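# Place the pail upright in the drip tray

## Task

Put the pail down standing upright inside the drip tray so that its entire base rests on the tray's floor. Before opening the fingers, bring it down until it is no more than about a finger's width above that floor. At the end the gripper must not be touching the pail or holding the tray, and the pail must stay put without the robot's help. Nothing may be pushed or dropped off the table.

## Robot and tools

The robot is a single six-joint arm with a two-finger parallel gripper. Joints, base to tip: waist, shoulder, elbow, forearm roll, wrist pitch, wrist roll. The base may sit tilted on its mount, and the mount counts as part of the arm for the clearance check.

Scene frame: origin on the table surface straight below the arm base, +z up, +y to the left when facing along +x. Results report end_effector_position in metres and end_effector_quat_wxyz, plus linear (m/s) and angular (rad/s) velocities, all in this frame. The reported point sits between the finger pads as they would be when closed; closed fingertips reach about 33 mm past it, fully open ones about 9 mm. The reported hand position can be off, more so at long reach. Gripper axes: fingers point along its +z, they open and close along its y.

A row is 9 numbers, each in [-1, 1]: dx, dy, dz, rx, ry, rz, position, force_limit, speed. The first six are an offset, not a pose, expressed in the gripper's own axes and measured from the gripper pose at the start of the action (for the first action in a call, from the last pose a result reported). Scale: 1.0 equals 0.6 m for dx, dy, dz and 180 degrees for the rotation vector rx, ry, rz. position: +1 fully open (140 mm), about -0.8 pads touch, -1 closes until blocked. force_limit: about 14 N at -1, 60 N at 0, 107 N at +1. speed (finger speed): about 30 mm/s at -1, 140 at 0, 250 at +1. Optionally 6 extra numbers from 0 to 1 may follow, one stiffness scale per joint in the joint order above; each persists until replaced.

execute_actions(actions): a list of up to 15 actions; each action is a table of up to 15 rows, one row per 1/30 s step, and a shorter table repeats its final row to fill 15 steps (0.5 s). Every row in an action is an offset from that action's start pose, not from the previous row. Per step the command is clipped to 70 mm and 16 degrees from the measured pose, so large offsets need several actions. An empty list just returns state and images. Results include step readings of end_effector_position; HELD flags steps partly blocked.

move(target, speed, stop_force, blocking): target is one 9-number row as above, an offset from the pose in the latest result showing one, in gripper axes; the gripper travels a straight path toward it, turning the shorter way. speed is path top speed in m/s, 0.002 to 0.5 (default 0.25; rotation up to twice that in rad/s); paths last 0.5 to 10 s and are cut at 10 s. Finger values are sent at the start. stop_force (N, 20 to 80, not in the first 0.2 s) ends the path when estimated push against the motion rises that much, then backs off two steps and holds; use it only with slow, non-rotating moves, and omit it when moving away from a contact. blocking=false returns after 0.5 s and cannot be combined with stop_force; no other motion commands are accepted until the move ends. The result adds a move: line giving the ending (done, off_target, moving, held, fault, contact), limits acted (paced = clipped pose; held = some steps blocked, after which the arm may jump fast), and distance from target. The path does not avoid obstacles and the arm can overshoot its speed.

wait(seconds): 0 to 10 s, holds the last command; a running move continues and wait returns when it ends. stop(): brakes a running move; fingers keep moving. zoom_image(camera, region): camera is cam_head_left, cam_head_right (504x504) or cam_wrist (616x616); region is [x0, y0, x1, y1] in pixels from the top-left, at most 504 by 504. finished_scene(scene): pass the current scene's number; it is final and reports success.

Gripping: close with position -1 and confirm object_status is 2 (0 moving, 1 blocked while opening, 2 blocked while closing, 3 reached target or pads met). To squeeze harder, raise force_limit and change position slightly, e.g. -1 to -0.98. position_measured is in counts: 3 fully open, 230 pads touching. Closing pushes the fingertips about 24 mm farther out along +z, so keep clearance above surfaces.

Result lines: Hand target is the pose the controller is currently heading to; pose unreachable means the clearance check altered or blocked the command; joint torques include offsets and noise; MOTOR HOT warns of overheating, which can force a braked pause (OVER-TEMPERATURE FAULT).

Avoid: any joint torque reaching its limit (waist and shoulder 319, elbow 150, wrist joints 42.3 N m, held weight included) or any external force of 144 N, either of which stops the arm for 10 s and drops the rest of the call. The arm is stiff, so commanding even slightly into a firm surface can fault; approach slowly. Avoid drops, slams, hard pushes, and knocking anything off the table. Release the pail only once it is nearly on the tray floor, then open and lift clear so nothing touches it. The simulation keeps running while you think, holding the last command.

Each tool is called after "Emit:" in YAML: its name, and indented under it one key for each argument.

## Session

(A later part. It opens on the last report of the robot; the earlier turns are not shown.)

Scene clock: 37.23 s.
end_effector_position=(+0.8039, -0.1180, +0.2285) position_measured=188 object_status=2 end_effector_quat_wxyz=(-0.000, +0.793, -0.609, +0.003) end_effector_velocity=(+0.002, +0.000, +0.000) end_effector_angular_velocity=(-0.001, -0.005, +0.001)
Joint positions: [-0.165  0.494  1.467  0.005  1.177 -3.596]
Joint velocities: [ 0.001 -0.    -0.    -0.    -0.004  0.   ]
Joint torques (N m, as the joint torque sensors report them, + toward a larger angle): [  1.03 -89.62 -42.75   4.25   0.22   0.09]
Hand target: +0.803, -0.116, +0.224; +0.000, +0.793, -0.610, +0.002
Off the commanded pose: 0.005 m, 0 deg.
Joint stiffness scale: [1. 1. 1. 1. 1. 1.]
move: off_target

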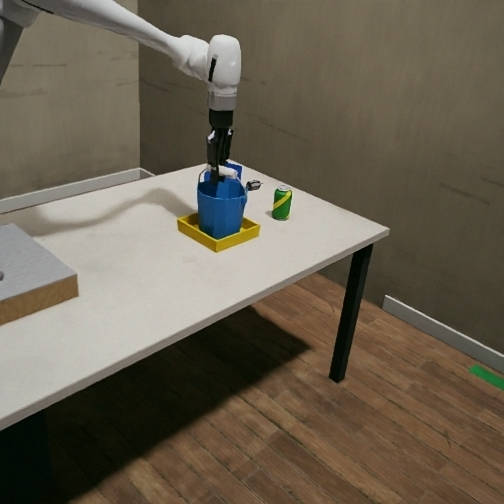

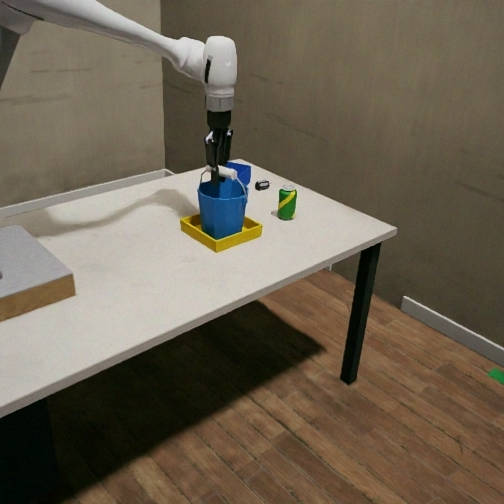

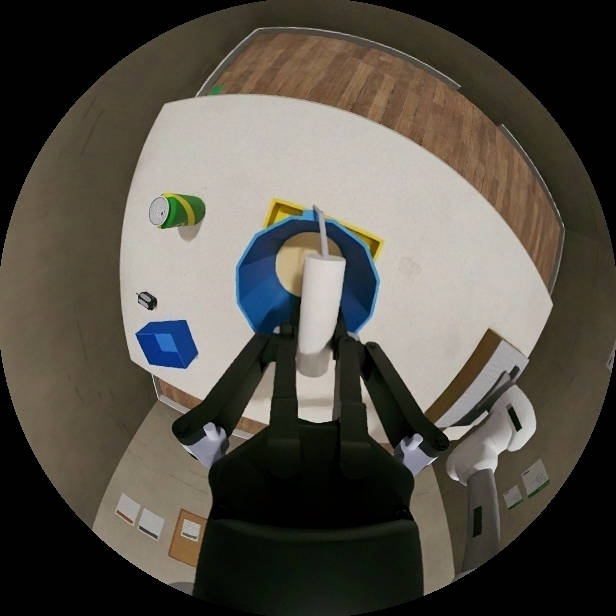

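Emit:
zoom_image:
  camera: "cam_wrist"
  region: [225, 185, 415, 375]

Emit:
zoom_image:
  camera: "cam_head_left"
  region: [160, 150, 280, 270]

Emit:
zoom_image:
  camera: "cam_head_right"
  region: [160, 150, 280, 270]

Region (225, 185, 415, 375) of cam_wrist's 616x616 image, scaled by 2.653, with more detail than that image has.

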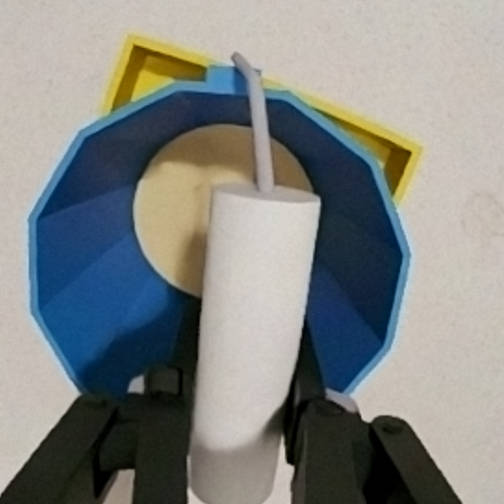

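Region (160, 150, 280, 270) of cam_head_left's 504x504 image, scaled by 4.200, with more detail than that image has.

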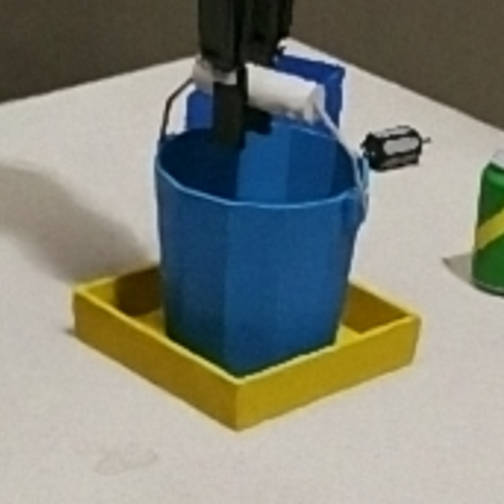

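Region (160, 150, 280, 270) of cam_head_right's 504x504 image, scaled by 4.200, with more detail than that image has.

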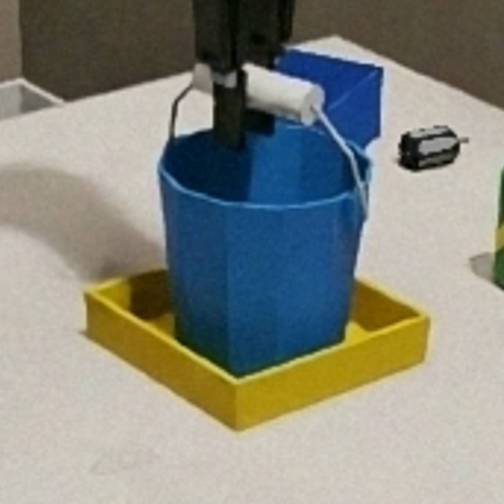

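Emit:
execute_actions:
  actions:
    - [[0,0,0.001,0,0,0,-1,0.8,-0.2],[0,0,0.002,0,0,0,-1,0.8,-0.2],[0,0,0.003,0,0,0,-1,0.8,-0.2],[0,0,0.004,0,0,0,-1,0.8,-0.2],[0,0,0.005,0,0,0,-1,0.8,-0.2],[0,0,0.006,0,0,0,-1,0.8,-0.2],[0,0,0.007,0,0,0,-1,0.8,-0.2],[0,0,0.008,0,0,0,-1,0.8,-0.2],[0,0,0.009,0,0,0,-1,0.8,-0.2],[0,0,0.010,0,0,0,-1,0.8,-0.2],[0,0,0.011,0,0,0,-1,0.8,-0.2],[0,0,0.012,0,0,0,-1,0.8,-0.2],[0,0,0.013,0,0,0,-1,0.8,-0.2],[0,0,0.0135,0,0,0,-1,0.8,-0.2]]

Scene clock: 41.83 s.
end_effector_position=(+0.8051, -0.1182, +0.2264) position_measured=188 object_status=2 end_effector_quat_wxyz=(-0.001, +0.793, -0.609, +0.005) end_effector_velocity=(+0.000, -0.000, -0.000) end_effector_angular_velocity=(-0.000, -0.001, +0.000)
Joint positions: [-0.165  0.496  1.469  0.005  1.17  -3.596]
Joint velocities: [ 0.     0.     0.    -0.    -0.001 -0.   ]
Joint torques (N m, as the joint torque sensors report them, + toward a larger angle): [  1.63 -83.45 -37.86   3.96  -1.29   0.04]
Hand target: +0.804, -0.118, +0.220; -0.000, +0.793, -0.609, +0.003
Off the commanded pose: 0.006 m, 0 deg.
Joint stiffness scale: [1. 1. 1. 1. 1. 1.]
Step readings (end_effector_position):
0: (+0.8040, -0.1180, +0.2285)
1: (+0.8040, -0.1180, +0.2285)
2: (+0.8040, -0.1180, +0.2285)
4: (+0.8040, -0.1180, +0.2285)
8: (+0.8043, -0.1181, +0.2284)
15: end_effector_position above

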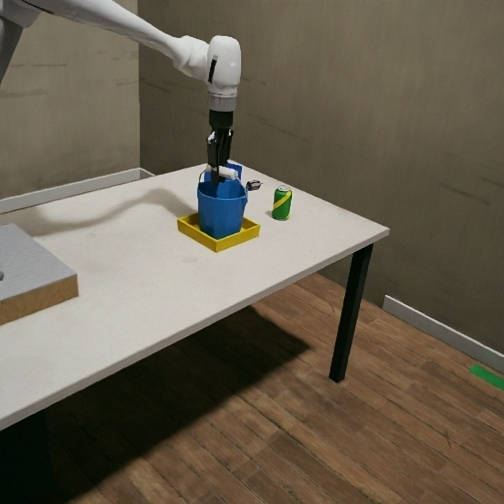

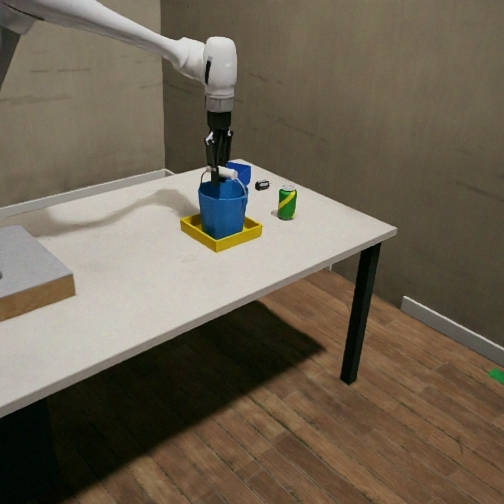

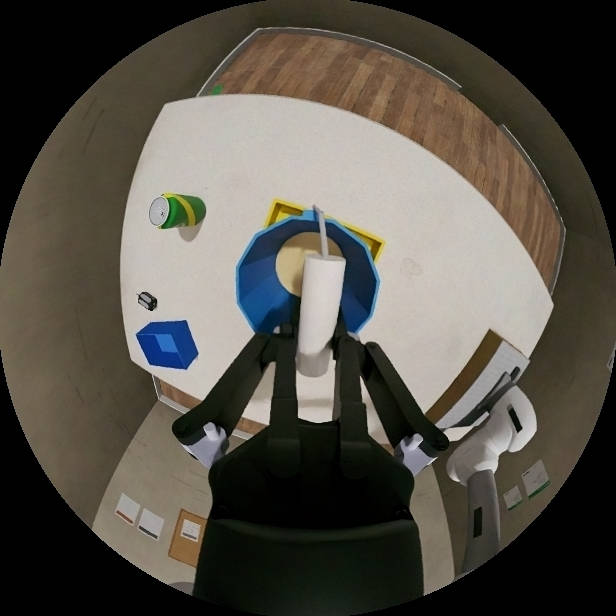

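Emit:
execute_actions:
  actions:
    - [[0,0,0,0,0,0,0.2,0,0]]

Scene clock: 42.80 s.
end_effector_position=(+0.8051, -0.1182, +0.2264) position_measured=104 object_status=0 end_effector_quat_wxyz=(-0.001, +0.793, -0.609, +0.005) end_effector_velocity=(-0.000, +0.001, -0.000) end_effector_angular_velocity=(+0.000, +0.001, +0.001)
Joint positions: [-0.165  0.496  1.469  0.005  1.17  -3.596]
Joint velocities: [0.001 0.    0.    0.    0.    0.001]
Joint torques (N m, as the joint torque sensors report them, + toward a larger angle): [  2.12 -88.34 -39.3    4.14  -0.15  -0.56]
Hand target: +0.805, -0.118, +0.226; -0.001, +0.793, -0.609, +0.005
Off the commanded pose: 0.000 m, 0 deg.
Joint stiffness scale: [1. 1. 1. 1. 1. 1.]
Step readings (end_effector_position):
0: (+0.8051, -0.1182, +0.2264)
1: (+0.8051, -0.1182, +0.2264)
2: (+0.8051, -0.1182, +0.2264)
4: (+0.8051, -0.1182, +0.2264)
8: (+0.8051, -0.1182, +0.2264)
15: end_effector_position above

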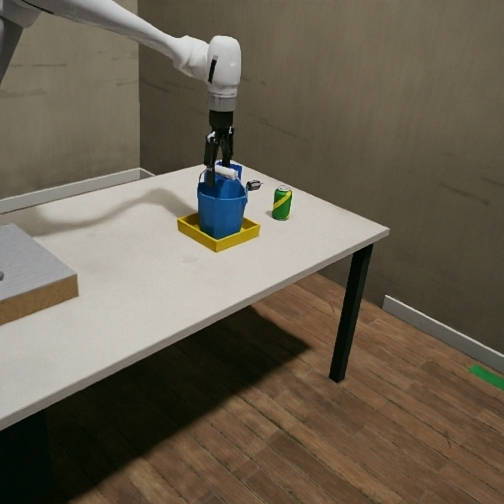

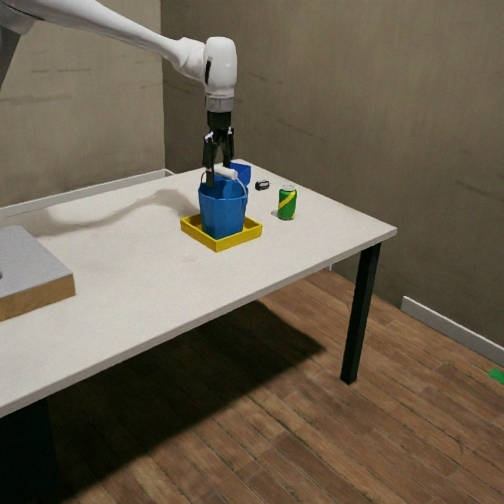

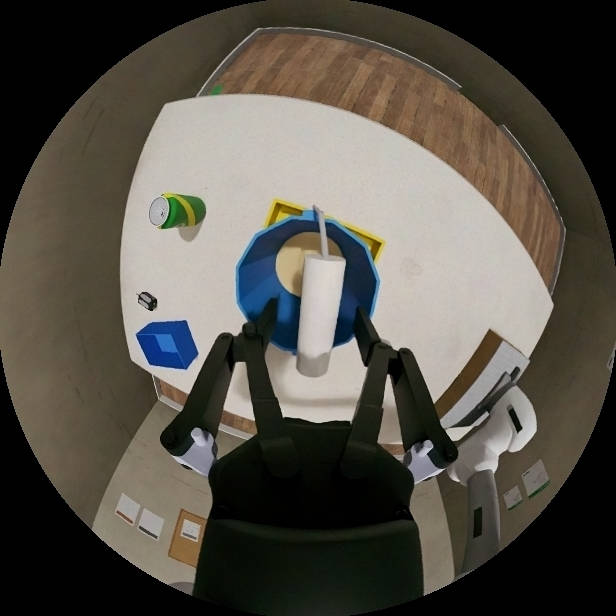

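The pail is released and resting in the tray, so I'm retreating straight up.

Emit:
move:
  target: [0, 0, -0.17, 0, 0, 0, 0.2, 0, 0]
  speed: 0.2

Scene clock: 43.83 s.
end_effector_position=(+0.8039, -0.1172, +0.3242) position_measured=104 object_status=3 end_effector_quat_wxyz=(-0.001, +0.793, -0.609, +0.004) end_effector_velocity=(-0.002, +0.000, +0.000) end_effector_angular_velocity=(+0.001, +0.005, -0.001)
Joint positions: [-0.165  0.445  1.362  0.005  1.33  -3.596]
Joint velocities: [-0.     0.    -0.001 -0.     0.006  0.001]
Joint torques (N m, as the joint torque sensors report them, + toward a larger angle): [  2.5  -84.23 -41.77   4.21  -0.43  -0.12]
Hand target: +0.804, -0.118, +0.328; -0.001, +0.793, -0.609, +0.005
Off the commanded pose: 0.004 m, 0 deg.
Joint stiffness scale: [1. 1. 1. 1. 1. 1.]
move: off_target

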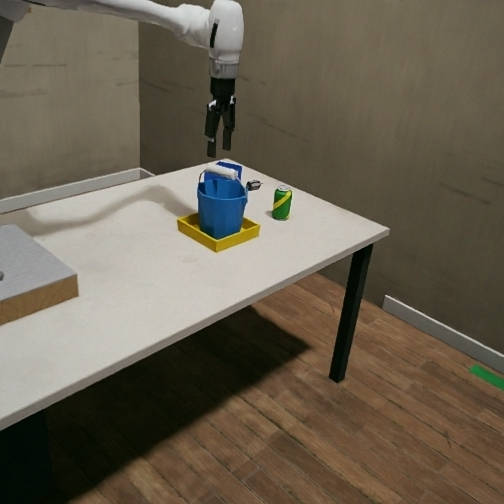

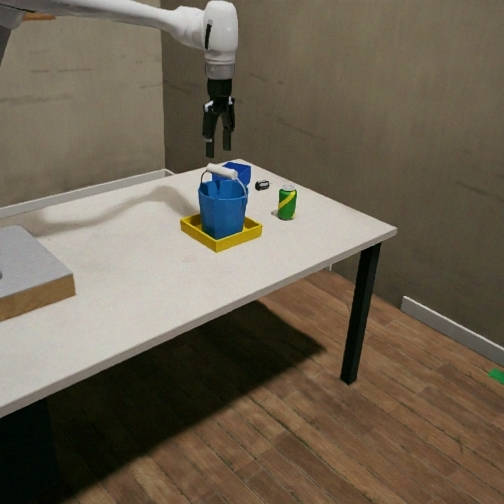

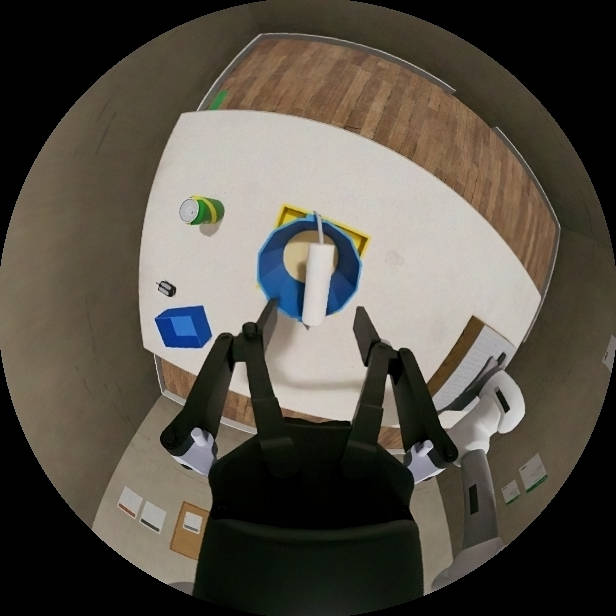

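Emit:
zoom_image:
  camera: "cam_head_left"
  region: [160, 130, 290, 260]

Emit:
zoom_image:
  camera: "cam_wrist"
  region: [240, 190, 400, 350]

Region (160, 130, 290, 260) of cam_head_left's 504x504 image, scaled by 3.877, with more detail than that image has.

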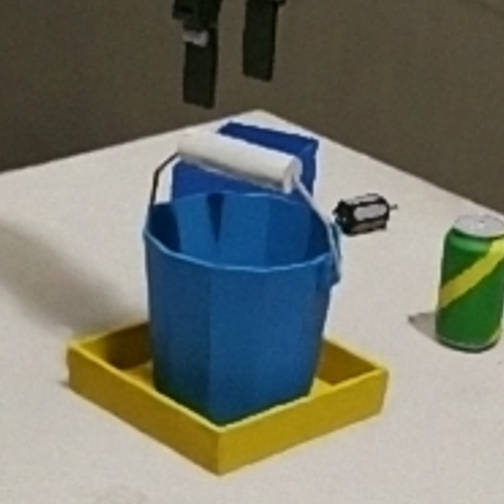

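Region (240, 190, 400, 350) of cam_wrist's 616x616 image, scaled by 3.150, with more detail than that image has.

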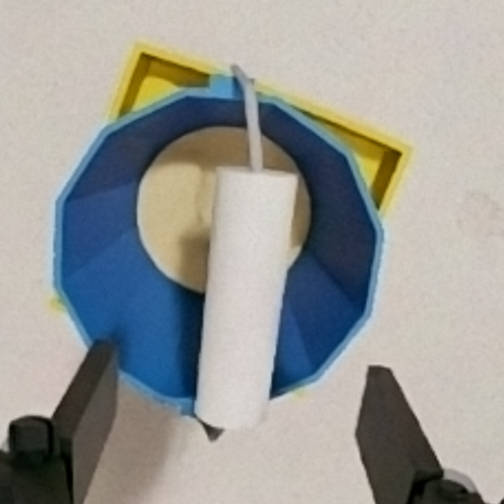

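The pail is standing upright and centred in the tray, and the gripper is clear of both the pail and the tray.

Emit:
finished_scene:
  scene: 2

The scene is finished: the task was done.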